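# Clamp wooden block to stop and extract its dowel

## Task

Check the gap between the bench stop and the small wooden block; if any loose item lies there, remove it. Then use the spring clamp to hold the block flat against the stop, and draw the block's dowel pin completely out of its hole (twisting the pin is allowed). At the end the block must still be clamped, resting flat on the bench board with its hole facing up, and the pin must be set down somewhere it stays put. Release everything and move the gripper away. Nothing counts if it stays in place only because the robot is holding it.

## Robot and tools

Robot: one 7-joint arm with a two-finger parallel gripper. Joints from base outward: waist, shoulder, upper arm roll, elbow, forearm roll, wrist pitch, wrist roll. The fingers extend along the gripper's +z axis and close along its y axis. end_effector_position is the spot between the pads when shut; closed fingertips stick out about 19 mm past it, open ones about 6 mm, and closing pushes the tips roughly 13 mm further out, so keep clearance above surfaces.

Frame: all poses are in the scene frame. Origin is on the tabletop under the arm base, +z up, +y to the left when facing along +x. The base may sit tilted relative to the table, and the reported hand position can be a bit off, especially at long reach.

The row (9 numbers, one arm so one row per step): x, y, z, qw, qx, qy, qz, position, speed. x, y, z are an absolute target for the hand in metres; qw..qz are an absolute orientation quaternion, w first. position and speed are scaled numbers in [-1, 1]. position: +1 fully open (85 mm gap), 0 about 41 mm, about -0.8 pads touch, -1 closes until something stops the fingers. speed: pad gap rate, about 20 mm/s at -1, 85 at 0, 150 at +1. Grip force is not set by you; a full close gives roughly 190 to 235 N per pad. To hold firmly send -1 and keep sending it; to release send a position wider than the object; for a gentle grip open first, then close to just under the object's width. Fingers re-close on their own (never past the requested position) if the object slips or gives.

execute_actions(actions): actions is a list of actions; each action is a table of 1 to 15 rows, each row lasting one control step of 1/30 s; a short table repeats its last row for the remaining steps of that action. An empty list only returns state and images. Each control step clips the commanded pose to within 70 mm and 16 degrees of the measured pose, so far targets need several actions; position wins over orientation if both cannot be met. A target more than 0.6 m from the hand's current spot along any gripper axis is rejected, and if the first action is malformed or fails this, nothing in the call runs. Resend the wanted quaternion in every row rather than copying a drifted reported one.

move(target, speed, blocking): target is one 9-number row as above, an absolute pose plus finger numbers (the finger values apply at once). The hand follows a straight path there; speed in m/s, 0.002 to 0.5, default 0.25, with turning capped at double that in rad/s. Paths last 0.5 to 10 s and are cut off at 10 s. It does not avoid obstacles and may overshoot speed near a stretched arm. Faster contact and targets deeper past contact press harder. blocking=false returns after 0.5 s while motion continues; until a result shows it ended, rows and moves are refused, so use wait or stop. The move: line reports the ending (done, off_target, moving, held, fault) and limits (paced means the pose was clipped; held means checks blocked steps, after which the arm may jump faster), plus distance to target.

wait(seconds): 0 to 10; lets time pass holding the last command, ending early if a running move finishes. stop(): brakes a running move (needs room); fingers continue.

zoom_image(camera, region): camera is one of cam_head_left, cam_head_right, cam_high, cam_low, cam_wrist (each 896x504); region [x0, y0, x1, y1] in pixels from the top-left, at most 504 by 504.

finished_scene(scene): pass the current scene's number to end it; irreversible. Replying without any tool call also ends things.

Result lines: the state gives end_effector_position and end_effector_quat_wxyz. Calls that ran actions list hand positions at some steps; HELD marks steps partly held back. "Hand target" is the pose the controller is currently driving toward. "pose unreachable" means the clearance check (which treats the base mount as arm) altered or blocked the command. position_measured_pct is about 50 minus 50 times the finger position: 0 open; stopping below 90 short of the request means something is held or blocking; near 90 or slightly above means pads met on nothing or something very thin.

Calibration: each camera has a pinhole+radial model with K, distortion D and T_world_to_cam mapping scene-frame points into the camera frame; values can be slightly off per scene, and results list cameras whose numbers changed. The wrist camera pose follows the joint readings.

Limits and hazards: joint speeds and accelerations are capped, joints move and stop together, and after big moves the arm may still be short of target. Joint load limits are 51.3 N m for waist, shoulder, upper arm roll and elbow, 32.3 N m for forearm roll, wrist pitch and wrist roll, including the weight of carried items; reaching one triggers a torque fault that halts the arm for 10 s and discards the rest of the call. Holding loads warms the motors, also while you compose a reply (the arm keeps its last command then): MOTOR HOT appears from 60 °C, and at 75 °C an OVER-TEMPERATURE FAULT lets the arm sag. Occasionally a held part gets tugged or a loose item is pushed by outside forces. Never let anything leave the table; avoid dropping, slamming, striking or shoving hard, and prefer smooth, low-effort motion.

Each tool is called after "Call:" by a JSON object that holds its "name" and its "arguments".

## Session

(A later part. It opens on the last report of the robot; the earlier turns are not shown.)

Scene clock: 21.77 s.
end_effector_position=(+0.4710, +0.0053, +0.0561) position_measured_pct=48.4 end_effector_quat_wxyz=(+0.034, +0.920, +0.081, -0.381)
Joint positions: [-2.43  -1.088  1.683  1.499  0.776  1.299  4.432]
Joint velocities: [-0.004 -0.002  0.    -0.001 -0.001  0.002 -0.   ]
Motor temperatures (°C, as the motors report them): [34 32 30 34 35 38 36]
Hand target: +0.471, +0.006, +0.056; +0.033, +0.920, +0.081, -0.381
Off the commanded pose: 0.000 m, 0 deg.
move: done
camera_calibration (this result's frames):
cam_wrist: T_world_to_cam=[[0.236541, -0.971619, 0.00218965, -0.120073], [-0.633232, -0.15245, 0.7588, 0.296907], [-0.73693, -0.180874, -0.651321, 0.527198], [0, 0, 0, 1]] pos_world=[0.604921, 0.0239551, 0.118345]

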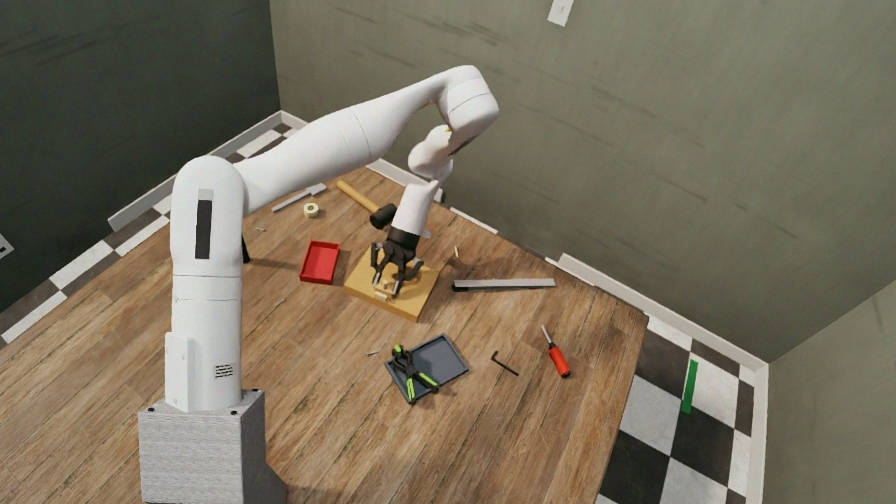

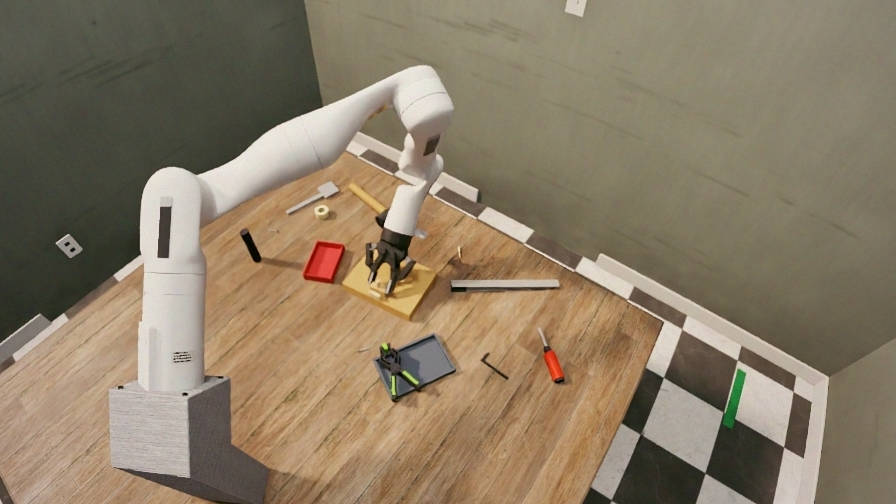

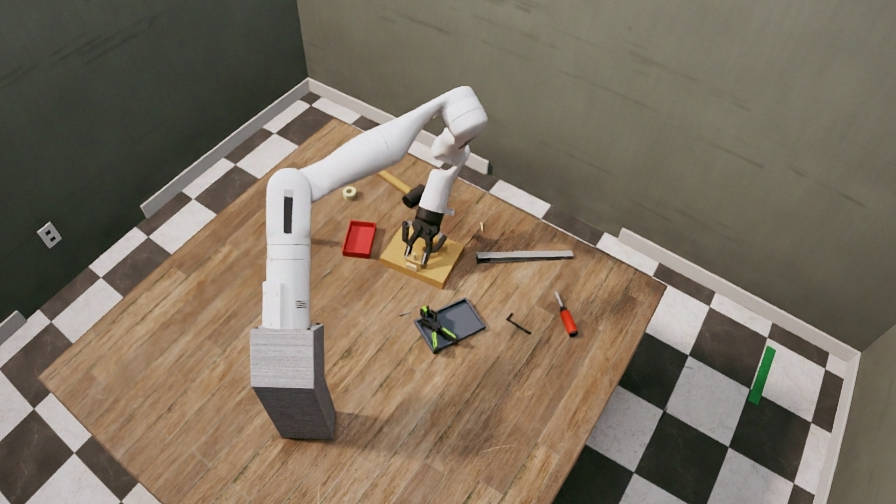

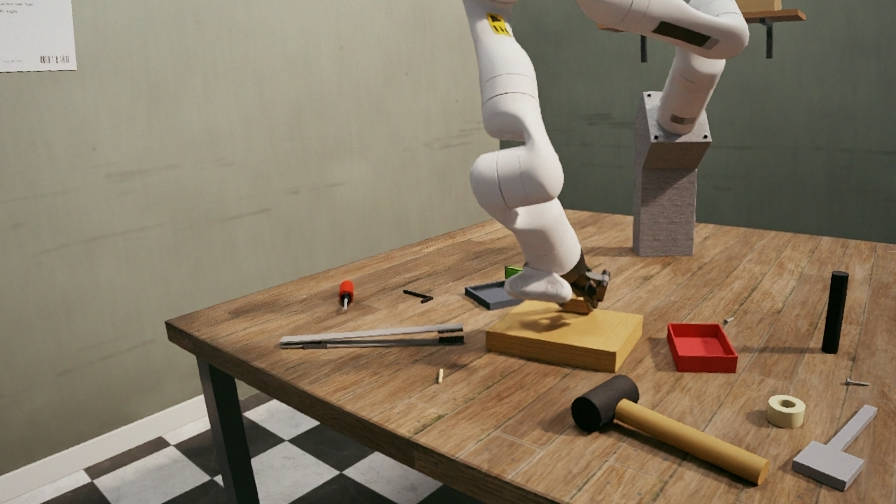

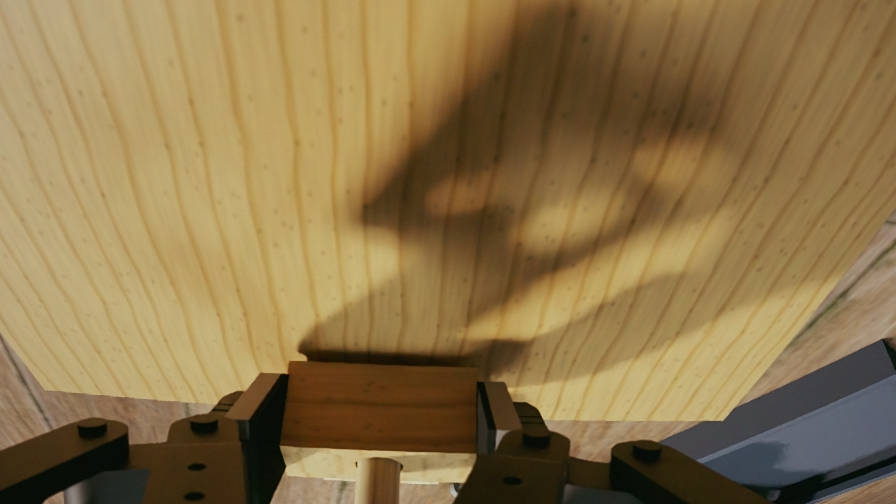

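Call:
{"name": "execute_actions", "arguments": {"actions": [[[0.470,0.0053,0.055,0.0334,0.9204,0.0806,-0.3812,-0.1,-0.5],[0.470,0.0053,0.055,0.0334,0.9204,0.0806,-0.3812,-0.1,-0.5],[0.470,0.0053,0.055,0.0334,0.9204,0.0806,-0.3812,-0.1,-0.5],[0.469,0.005,0.054,0.0334,0.9204,0.0806,-0.3812,-0.1,-0.5],[0.469,0.005,0.054,0.0334,0.9204,0.0806,-0.3812,-0.1,-0.5],[0.469,0.005,0.054,0.0334,0.9204,0.0806,-0.3812,-0.1,-0.5],[0.468,0.005,0.053,0.0334,0.9204,0.0806,-0.3812,-0.1,-0.5],[0.468,0.005,0.053,0.0334,0.9204,0.0806,-0.3812,-0.1,-0.5],[0.468,0.005,0.053,0.0334,0.9204,0.0806,-0.3812,-0.1,-0.5],[0.4675,0.005,0.052,0.0334,0.9204,0.0806,-0.3812,-0.1,-0.5]],[[0.4675,0.005,0.052,0.0334,0.9204,0.0806,-0.3812,-0.1,-0.5]]]}}

Call:
{"name": "zoom_image", "arguments": {"camera": "cam_head_left", "region": [350, 250, 420, 320]}}

Scene clock: 23.17 s.
end_effector_position=(+0.4676, +0.0049, +0.0530) position_measured_pct=48.4 end_effector_quat_wxyz=(+0.034, +0.920, +0.081, -0.382)
Joint positions: [-2.433 -1.092  1.687  1.505  0.781  1.291  4.428]
Joint velocities: [-0.    -0.001  0.     0.     0.     0.002  0.   ]
Motor temperatures (°C, as the motors report them): [34 32 30 34 35 38 36]
Hand target: +0.467, +0.005, +0.052; +0.033, +0.920, +0.081, -0.381
Off the commanded pose: 0.001 m, 0 deg.
Step readings (end_effector_position; steps 1 to 15: 1st action; 16 to 30: 2nd action):
0: (+0.4709, +0.0055, +0.0560)
1: (+0.4708, +0.0055, +0.0558)
2: (+0.4704, +0.0055, +0.0554)
4: (+0.4699, +0.0053, +0.0550)
8: (+0.4686, +0.0050, +0.0535)
15: (+0.4676, +0.0049, +0.0530)
16: (+0.4676, +0.0049, +0.0530)
17: (+0.4676, +0.0049, +0.0530)
19: (+0.4676, +0.0049, +0.0530)
23: (+0.4676, +0.0049, +0.0530)
30: end_effector_position above
camera_calibration (this result's frames):
cam_wrist: T_world_to_cam=[[0.236931, -0.971524, 0.00229165, -0.119894], [-0.632341, -0.152421, 0.759548, 0.296556], [-0.73757, -0.18141, -0.650447, 0.522866], [0, 0, 0, 1]] pos_world=[0.601581, 0.0235745, 0.115124]

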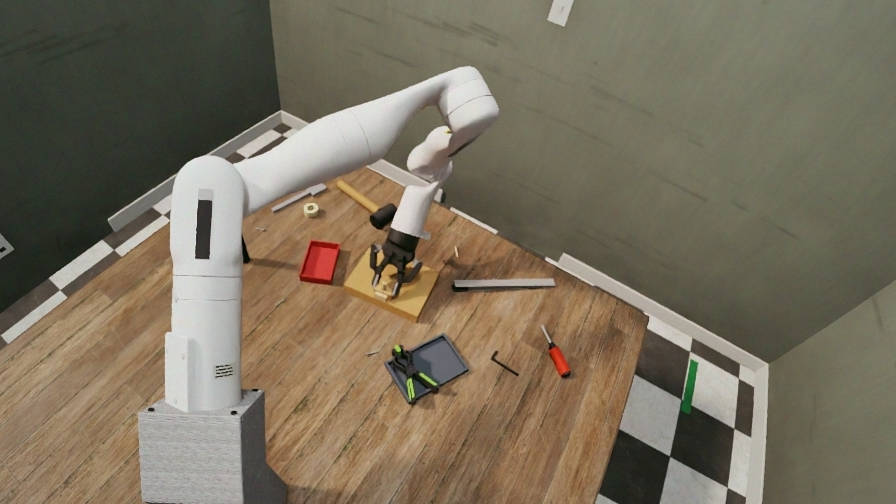

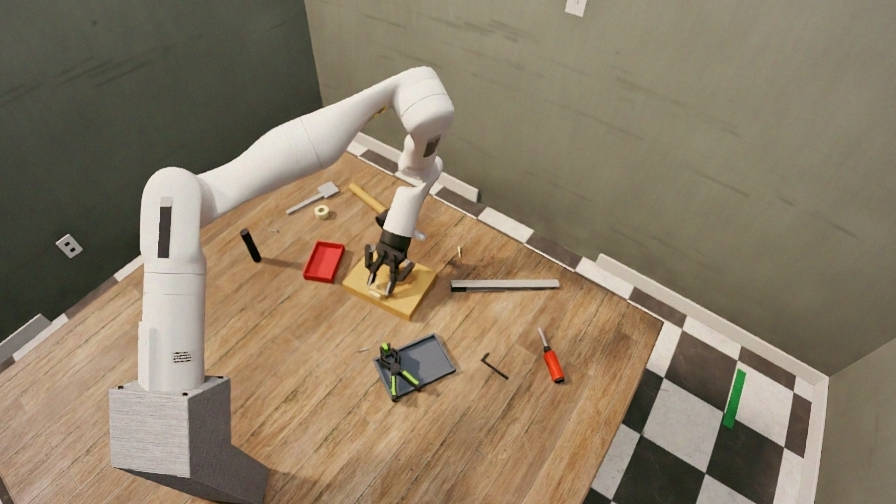

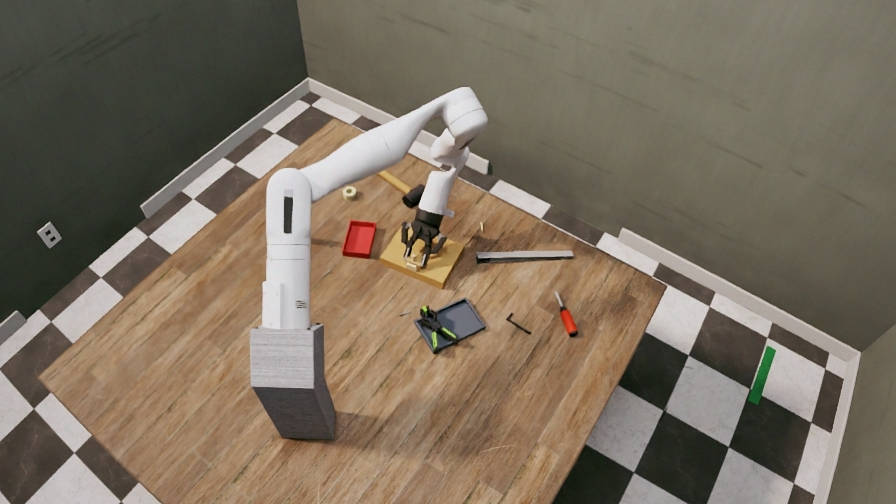

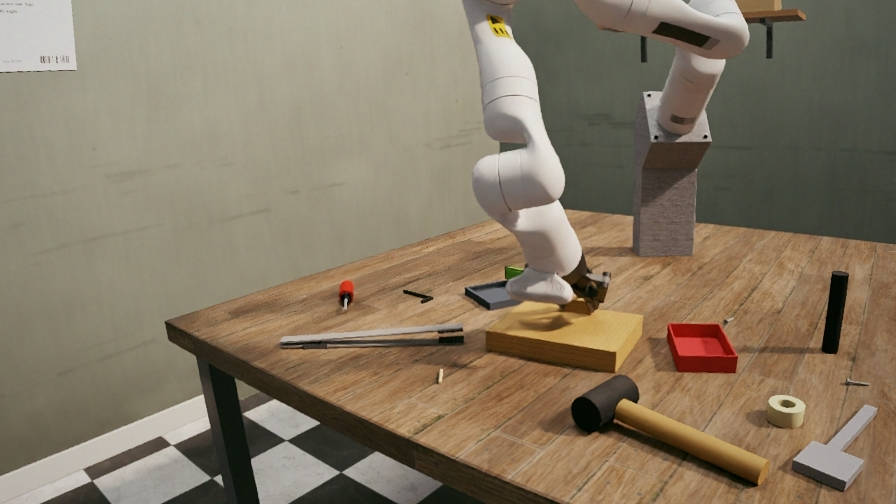

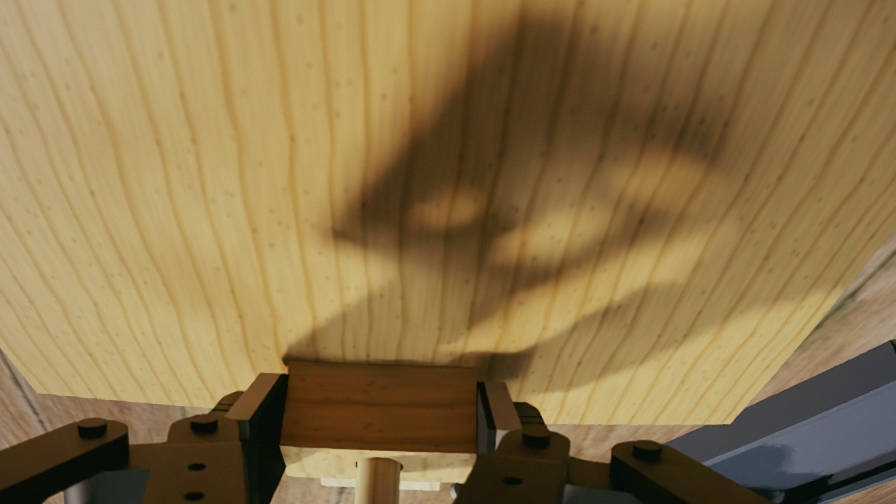

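Region (350, 250, 420, 320) of cam_head_left's 896x504 image, scaled by 7.200, with more detail than that image has.

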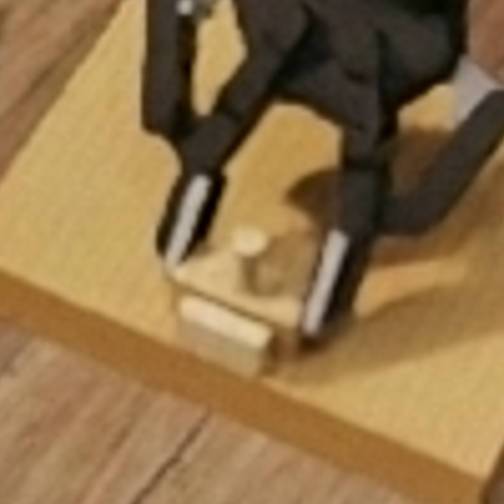

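Call:
{"name": "execute_actions", "arguments": {"actions": [[[0.466,0.0047,0.0535,0.0334,0.9204,0.0806,-0.3812,-0.1,-0.5]],[[0.466,0.0047,0.0535,0.0334,0.9204,0.0806,-0.3812,0.5,0]],[[0.480,0.0072,0.068,0.0334,0.9204,0.0806,-0.3812,0.5,0],[0.480,0.0072,0.068,0.0334,0.9204,0.0806,-0.3812,0.5,0],[0.480,0.0072,0.068,0.0334,0.9204,0.0806,-0.3812,0.5,0],[0.480,0.0072,0.068,0.0334,0.9204,0.0806,-0.3812,0.5,0],[0.490,0.009,0.09,0.0334,0.9204,0.0806,-0.3812,0.5,0]]]}}

Call:
{"name": "move", "arguments": {"target": [0.31,-0.19,0.2,0,0.854,0.52,0,1,0], "speed": 0.3}}

Scene clock: 25.33 s.
end_effector_position=(+0.4898, +0.0093, +0.0897) position_measured_pct=25.0 end_effector_quat_wxyz=(+0.033, +0.920, +0.081, -0.381)
Joint positions: [-2.384 -1.042  1.639  1.478  0.728  1.364  4.46 ]
Joint velocities: [ 0.008  0.003 -0.001 -0.001  0.001  0.002 -0.001]
Motor temperatures (°C, as the motors report them): [34 32 30 34 35 38 36]
Hand target: +0.490, +0.009, +0.090; +0.033, +0.920, +0.081, -0.381
Off the commanded pose: 0.000 m, 0 deg.
Step readings (end_effector_position; steps 1 to 15: 1st action; 16 to 30: 2nd action; 31 to 45: 3rd action):
0: (+0.4676, +0.0049, +0.0530)
1: (+0.4675, +0.0048, +0.0532)
2: (+0.4672, +0.0046, +0.0535)
4: (+0.4664, +0.0045, +0.0536)
8: (+0.4661, +0.0047, +0.0535)
15: (+0.4660, +0.0047, +0.0535)
16: (+0.4660, +0.0047, +0.0535)
17: (+0.4660, +0.0047, +0.0535)
19: (+0.4660, +0.0047, +0.0535)
23: (+0.4660, +0.0047, +0.0535)
30: (+0.4660, +0.0047, +0.0535)
31: (+0.4664, +0.0046, +0.0540)
32: (+0.4688, +0.0043, +0.0567)
34: (+0.4771, +0.0060, +0.0649)
38: (+0.4873, +0.0079, +0.0843)
45: end_effector_position above
camera_calibration (this result's frames):
cam_wrist: T_world_to_cam=[[0.236331, -0.971672, 0.000638887, -0.120518], [-0.632685, -0.153383, 0.759068, 0.283639], [-0.737467, -0.179795, -0.651011, 0.563929], [0, 0, 0, 1]] pos_world=[0.623815, 0.0277928, 0.1519]

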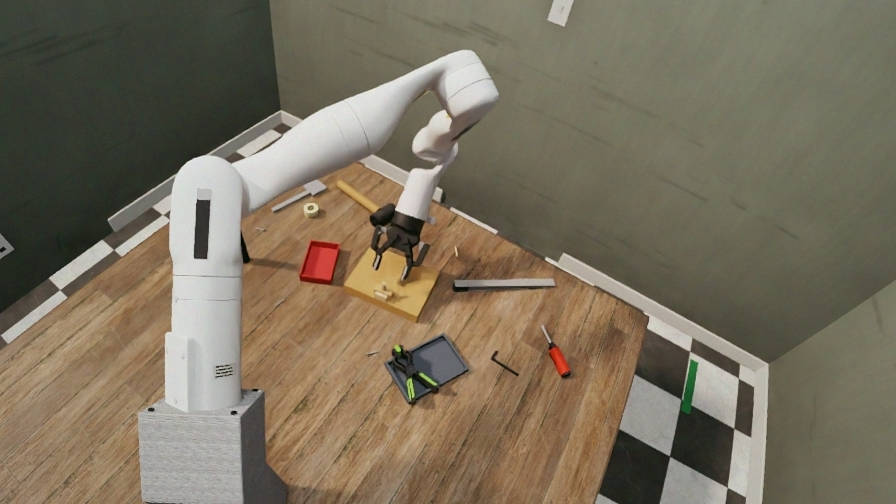

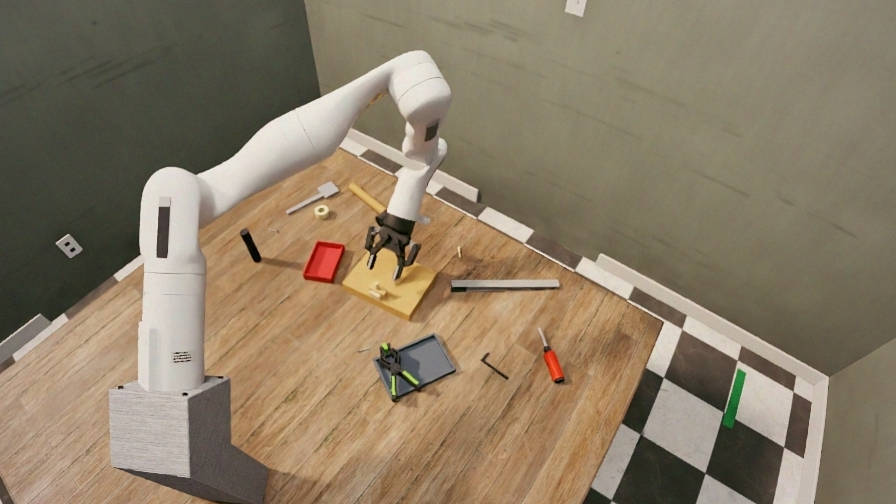

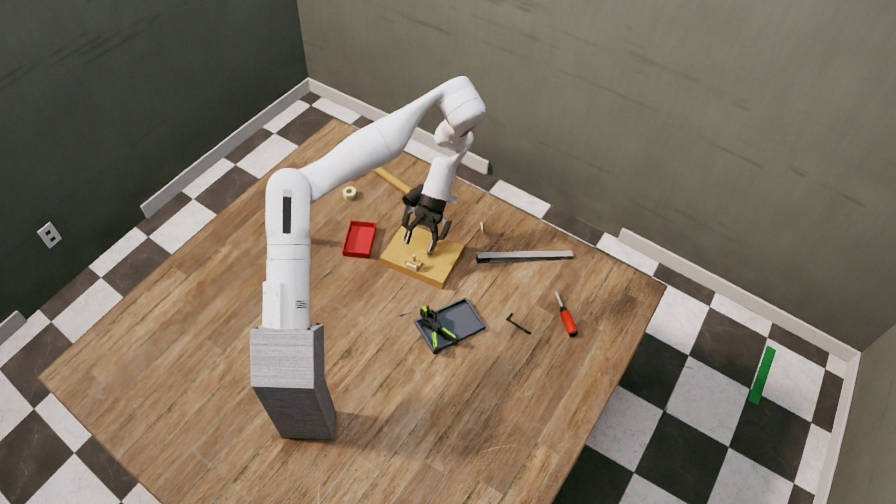

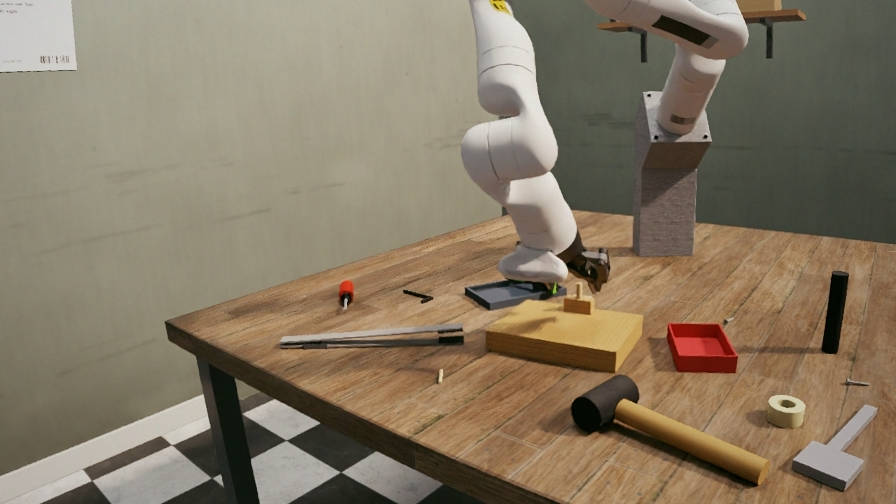

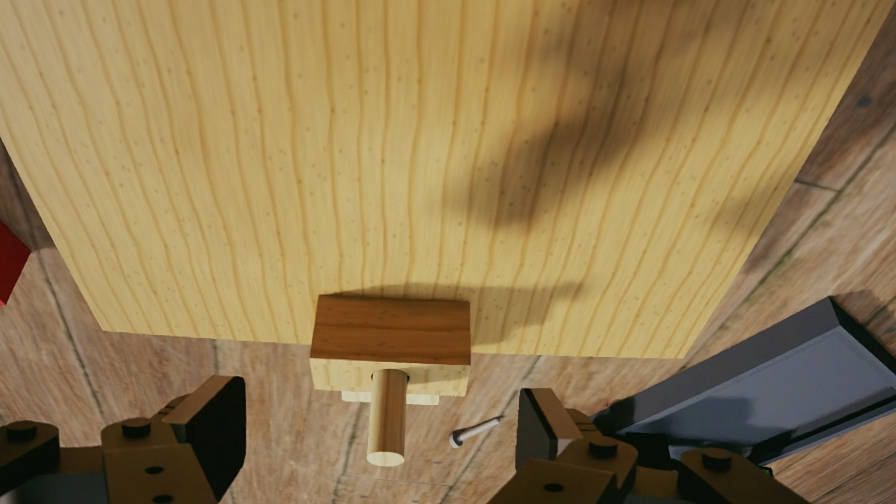

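Scene clock: 27.93 s.
end_effector_position=(+0.3099, -0.1906, +0.1996) position_measured_pct=0.0 end_effector_quat_wxyz=(+0.001, +0.854, +0.521, -0.001)
Joint positions: [-1.214 -1.681  1.648  2.237  1.235  0.732  5.794]
Joint velocities: [ 0.005 -0.01   0.003 -0.007 -0.007 -0.003  0.01 ]
Motor temperatures (°C, as the motors report them): [34 32 30 34 35 38 36]
Hand target: +0.310, -0.191, +0.200; +0.001, +0.854, +0.520, -0.000
Off the commanded pose: 0.001 m, 0 deg.
move: done
camera_calibration (this result's frames):
cam_wrist: T_world_to_cam=[[0.907463, -0.417578, 0.0462512, -0.383763], [-0.420042, -0.90403, 0.0793419, -0.0175772], [0.008681, -0.0914273, -0.995774, 0.32128], [0, 0, 0, 1]] pos_world=[0.338079, -0.146768, 0.339066]

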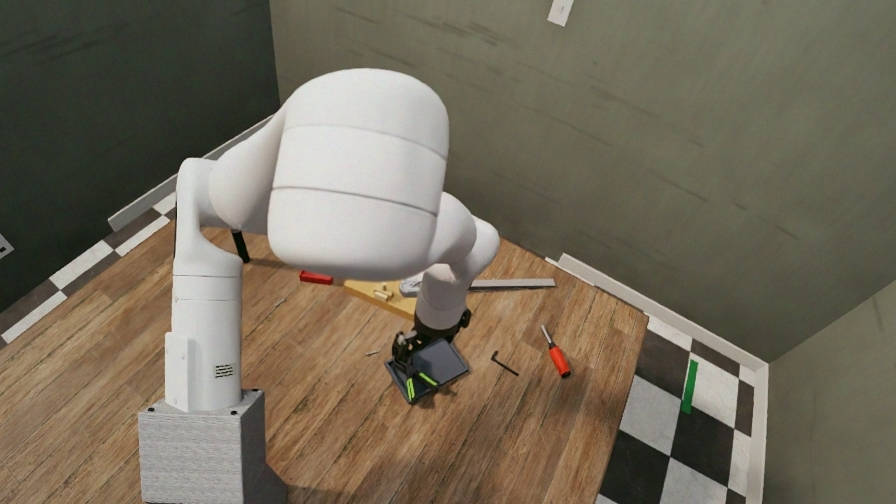

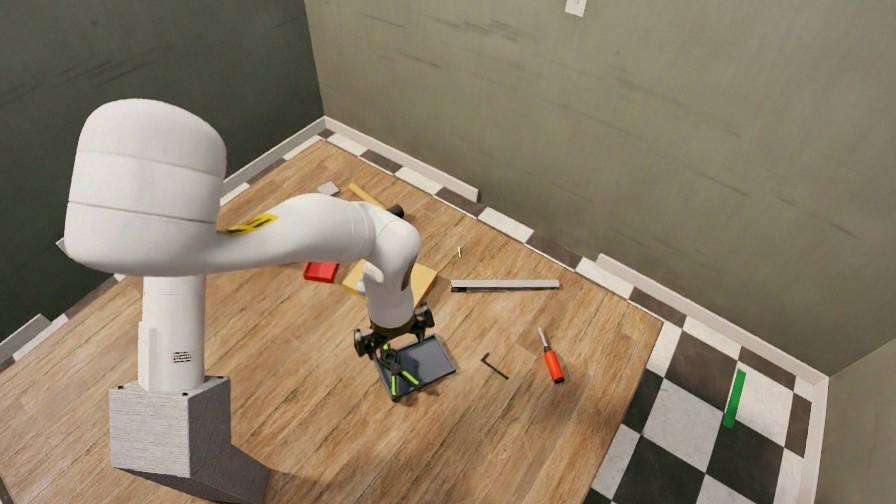

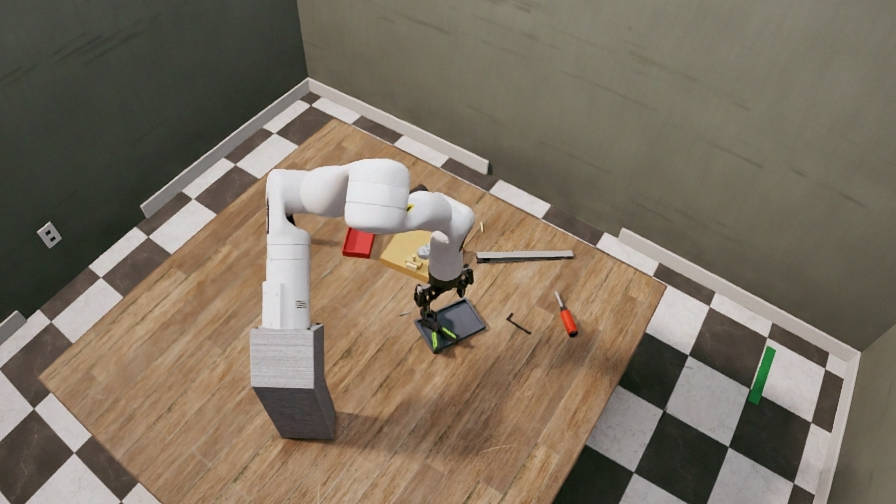

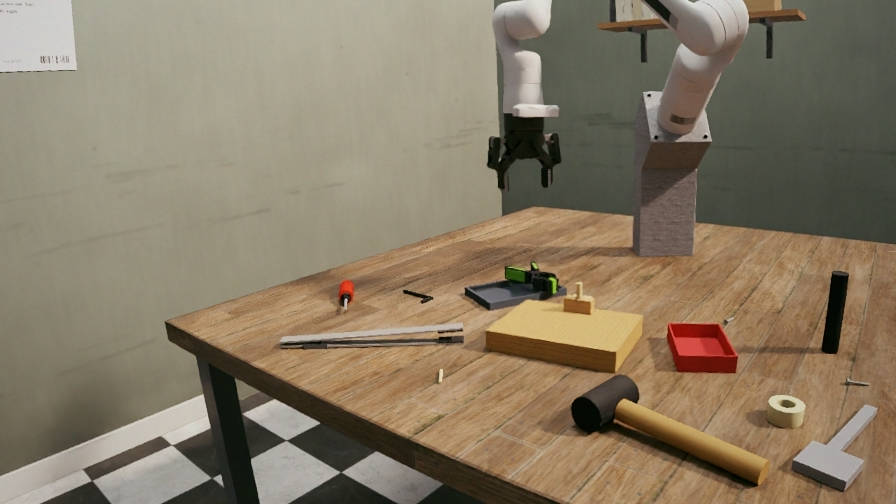

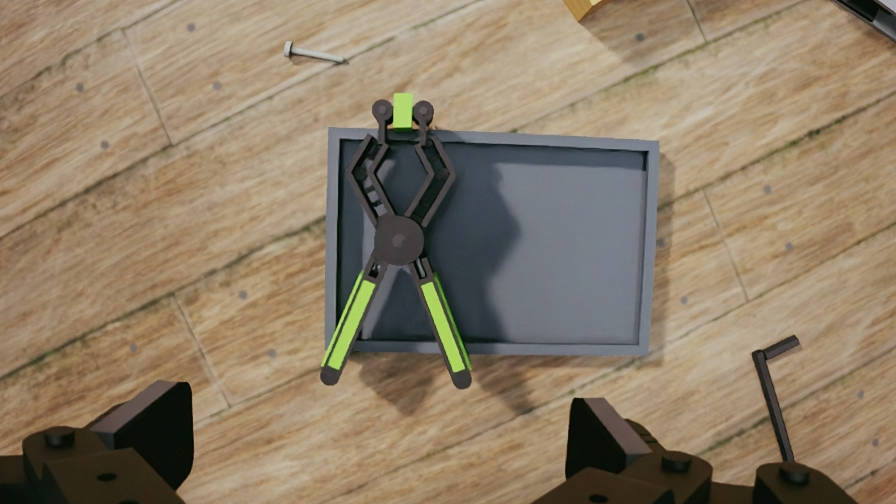

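Call:
{"name": "zoom_image", "arguments": {"camera": "cam_low", "region": [460, 240, 610, 330]}}

Call:
{"name": "zoom_image", "arguments": {"camera": "cam_wrist", "region": [290, 80, 510, 400]}}

Region (460, 240, 610, 330) of cam_low's 896x504 image, scaled by 3.360, with more detail than that image has; it fills the top 302 rows of this view, and the rest is white.

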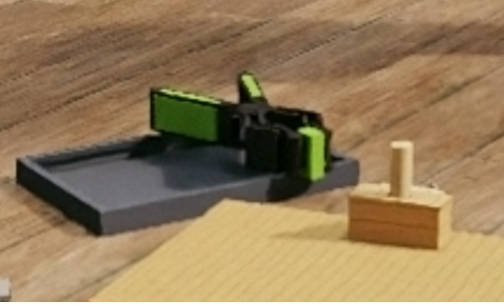

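Region (290, 80, 510, 400) of cam_wrist's 896x504 image, scaled by 1.575; it fills the left 346 columns of this view, and the rest is white.

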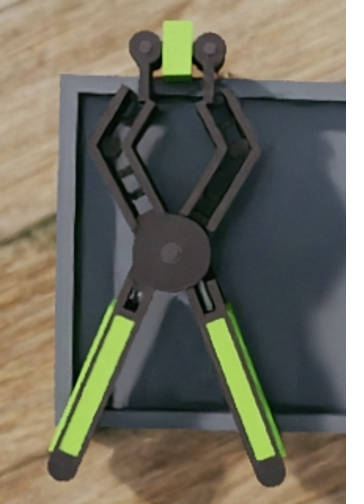

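Call:
{"name": "move", "arguments": {"target": [0.2957,-0.2169,0.075,0,0.8508,0.5255,0,1,0], "speed": 0.25}}

Call:
{"name": "move", "arguments": {"target": [0.2957,-0.2169,0.032,0,0.8508,0.5255,0,1,0], "speed": 0.08}}

Call:
{"name": "zoom_image", "arguments": {"camera": "cam_low", "region": [460, 220, 610, 330]}}

Call:
{"name": "zoom_image", "arguments": {"camera": "cam_head_right", "region": [350, 310, 470, 430]}}

Scene clock: 30.47 s.
end_effector_position=(+0.2953, -0.2169, +0.0749) position_measured_pct=0.0 end_effector_quat_wxyz=(+0.000, +0.851, +0.526, -0.001)
Joint positions: [-1.446 -1.86   1.837  2.122  1.64   0.6    5.604]
Joint velocities: [-0.004 -0.     0.    -0.001  0.    -0.001  0.001]
Motor temperatures (°C, as the motors report them): [34 32 30 34 35 38 36]
Hand target: +0.295, -0.217, +0.075; +0.000, +0.851, +0.526, -0.000
Off the commanded pose: 0.000 m, 0 deg.
move: done
camera_calibration (this result's frames):
cam_wrist: T_world_to_cam=[[0.91215, -0.407221, 0.0464007, -0.374868], [-0.409727, -0.90884, 0.0783181, -0.0416336], [0.0102781, -0.0904495, -0.995848, 0.194488], [0, 0, 0, 1]] pos_world=[0.322878, -0.172901, 0.214335]

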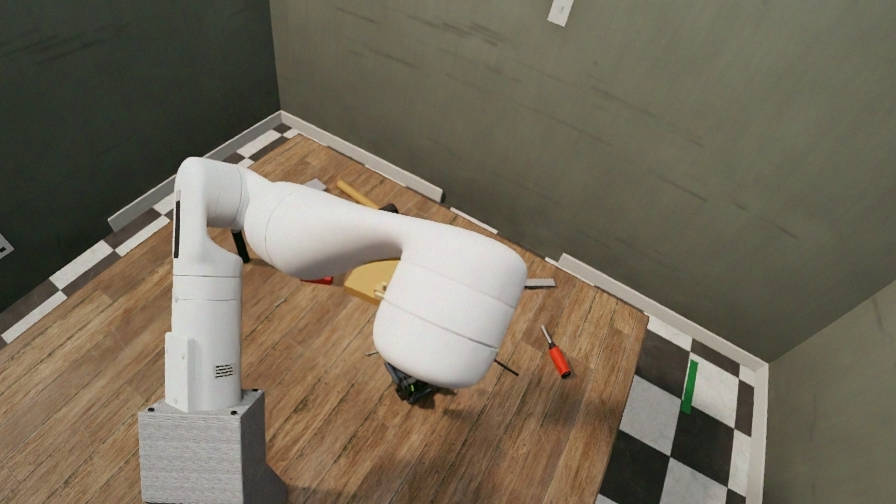

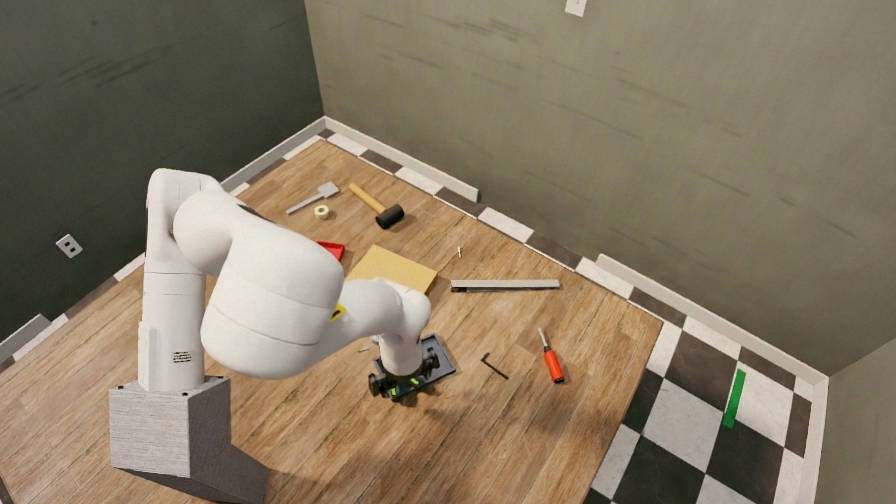

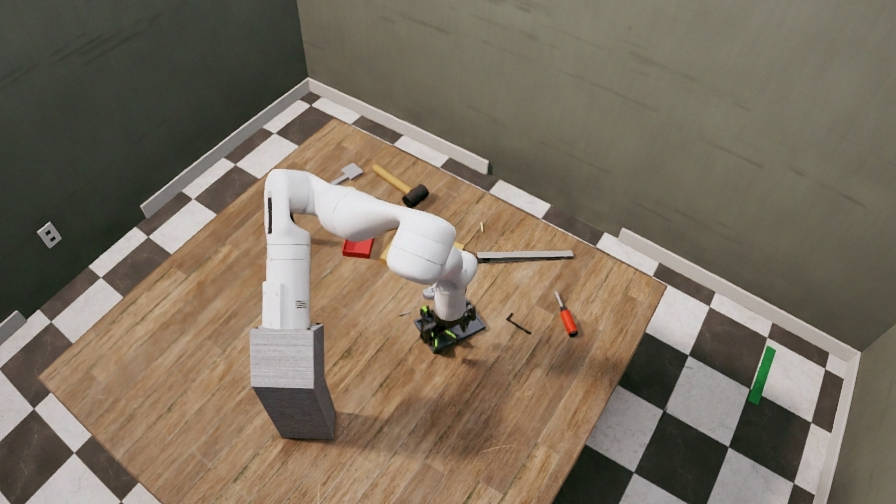

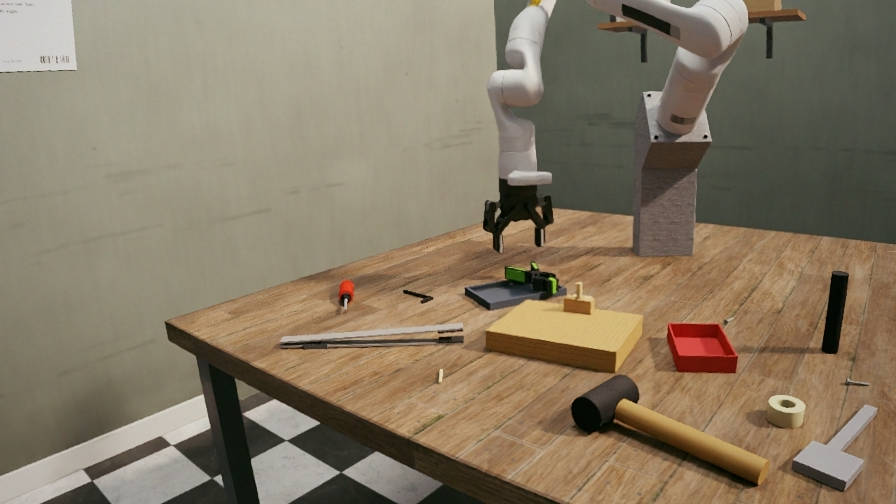

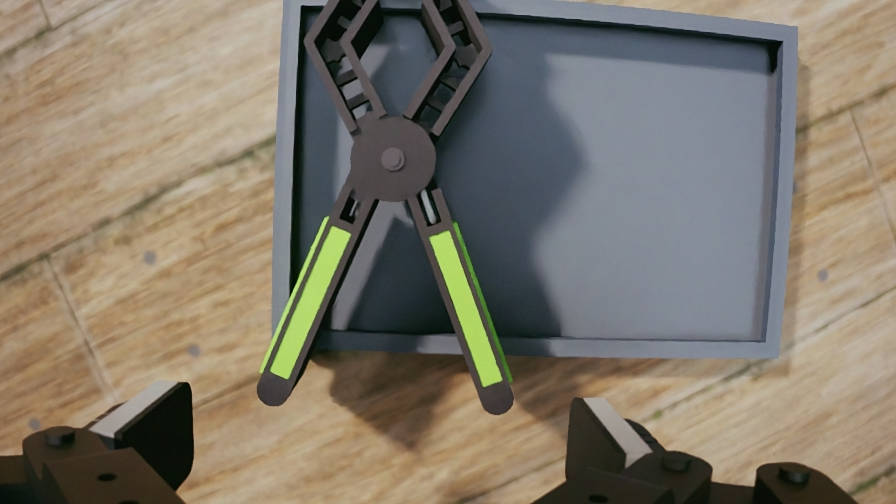

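Scene clock: 31.33 s.
end_effector_position=(+0.2956, -0.2172, +0.0322) position_measured_pct=0.0 end_effector_quat_wxyz=(+0.000, +0.851, +0.525, -0.000)
Joint positions: [-1.53  -1.931  1.851  2.075  1.774  0.594  5.515]
Joint velocities: [-0.006 -0.005  0.001 -0.001  0.002 -0.001 -0.001]
Motor temperatures (°C, as the motors report them): [34 32 30 34 35 38 36]
Hand target: +0.296, -0.217, +0.032; +0.000, +0.851, +0.525, -0.000
Off the commanded pose: 0.000 m, 0 deg.
move: done
camera_calibration (this result's frames):
cam_wrist: T_world_to_cam=[[0.912096, -0.407295, 0.0468118, -0.373298], [-0.409834, -0.908826, 0.0779193, -0.0383039], [0.0108076, -0.090255, -0.99586, 0.151878], [0, 0, 0, 1]] pos_world=[0.323144, -0.173146, 0.171709]

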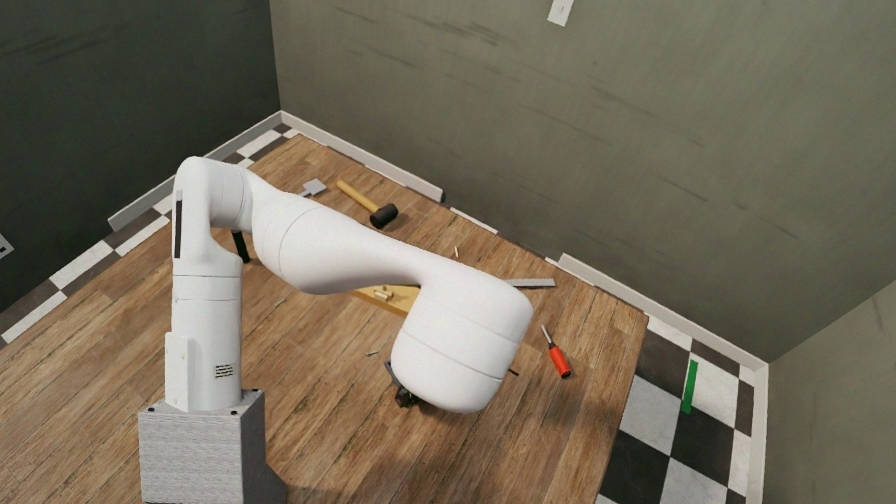

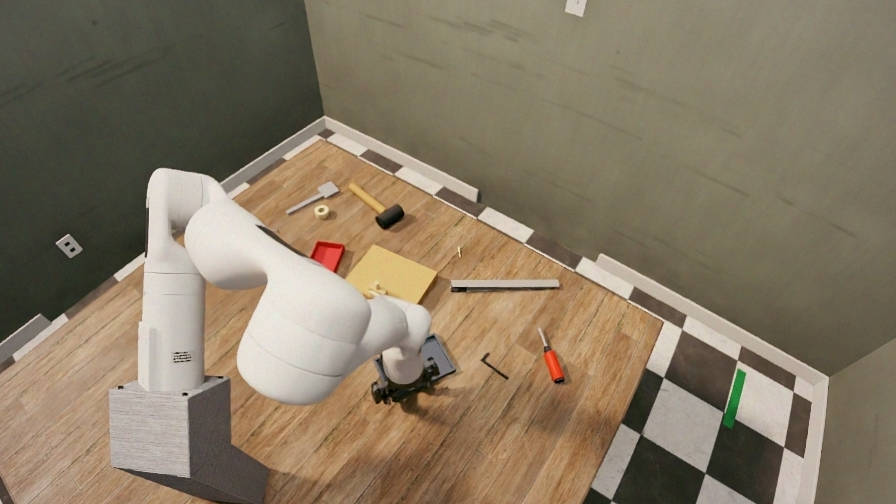

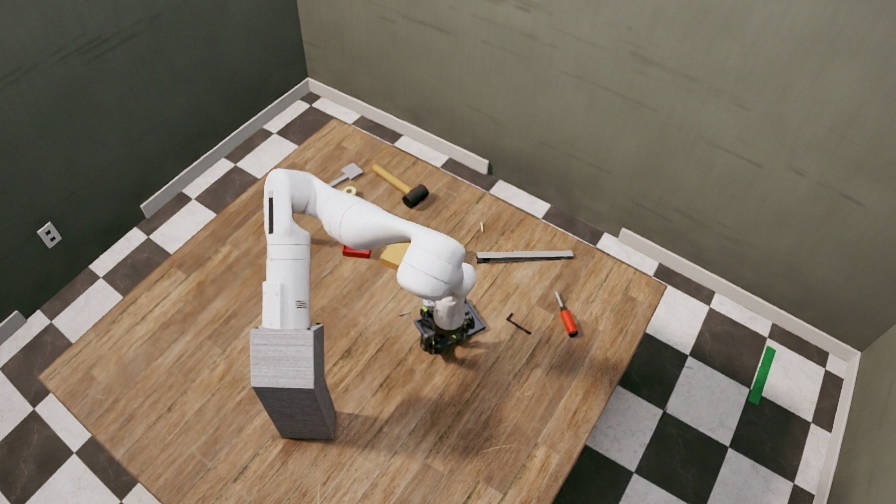

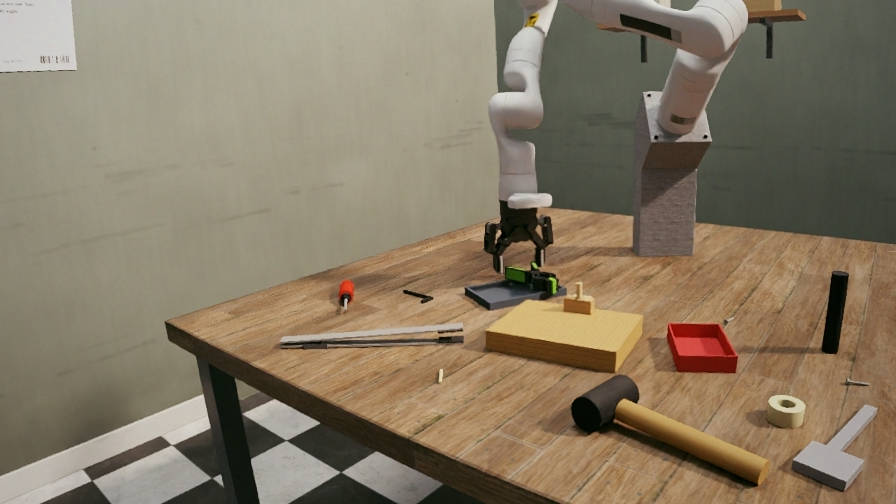

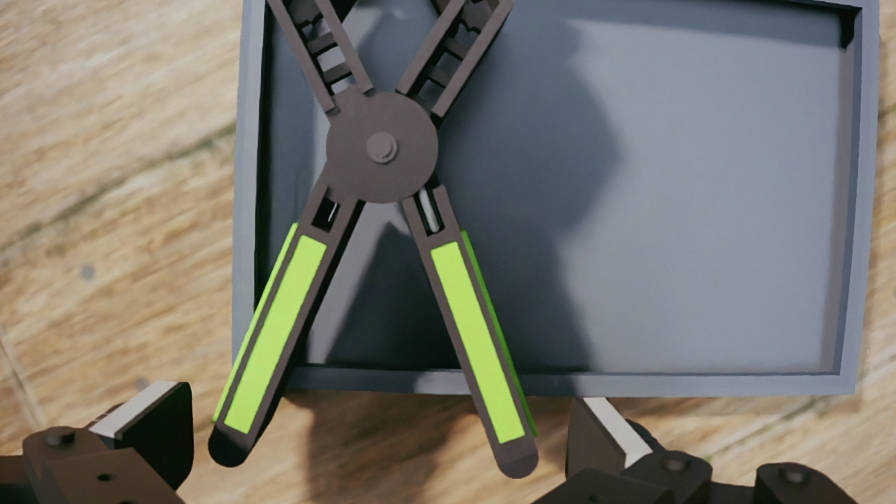

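Region (460, 220, 610, 330) of cam_low's 896x504 image, scaled by 3.360, with more detail than that image has; it fills the top 370 rows of this view, and the rest is white.

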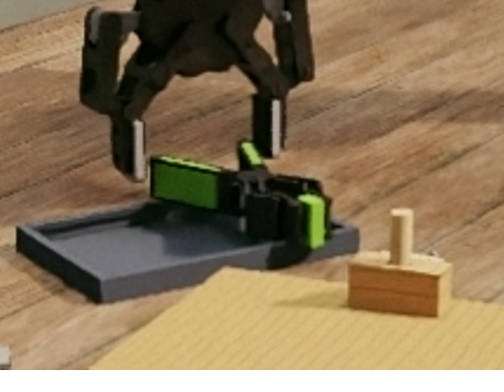

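Region (350, 310, 470, 430) of cam_head_right's 896x504 image, scaled by 4.200, with more detail than that image has.

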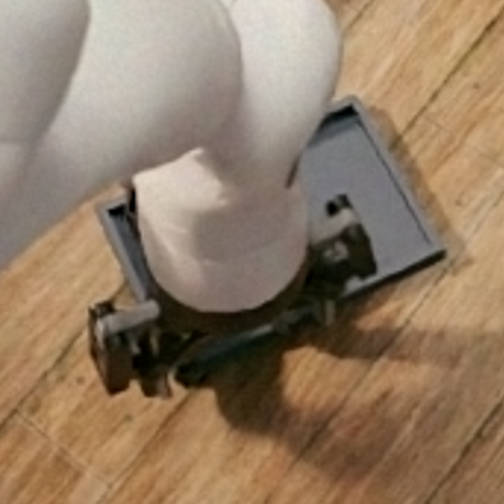

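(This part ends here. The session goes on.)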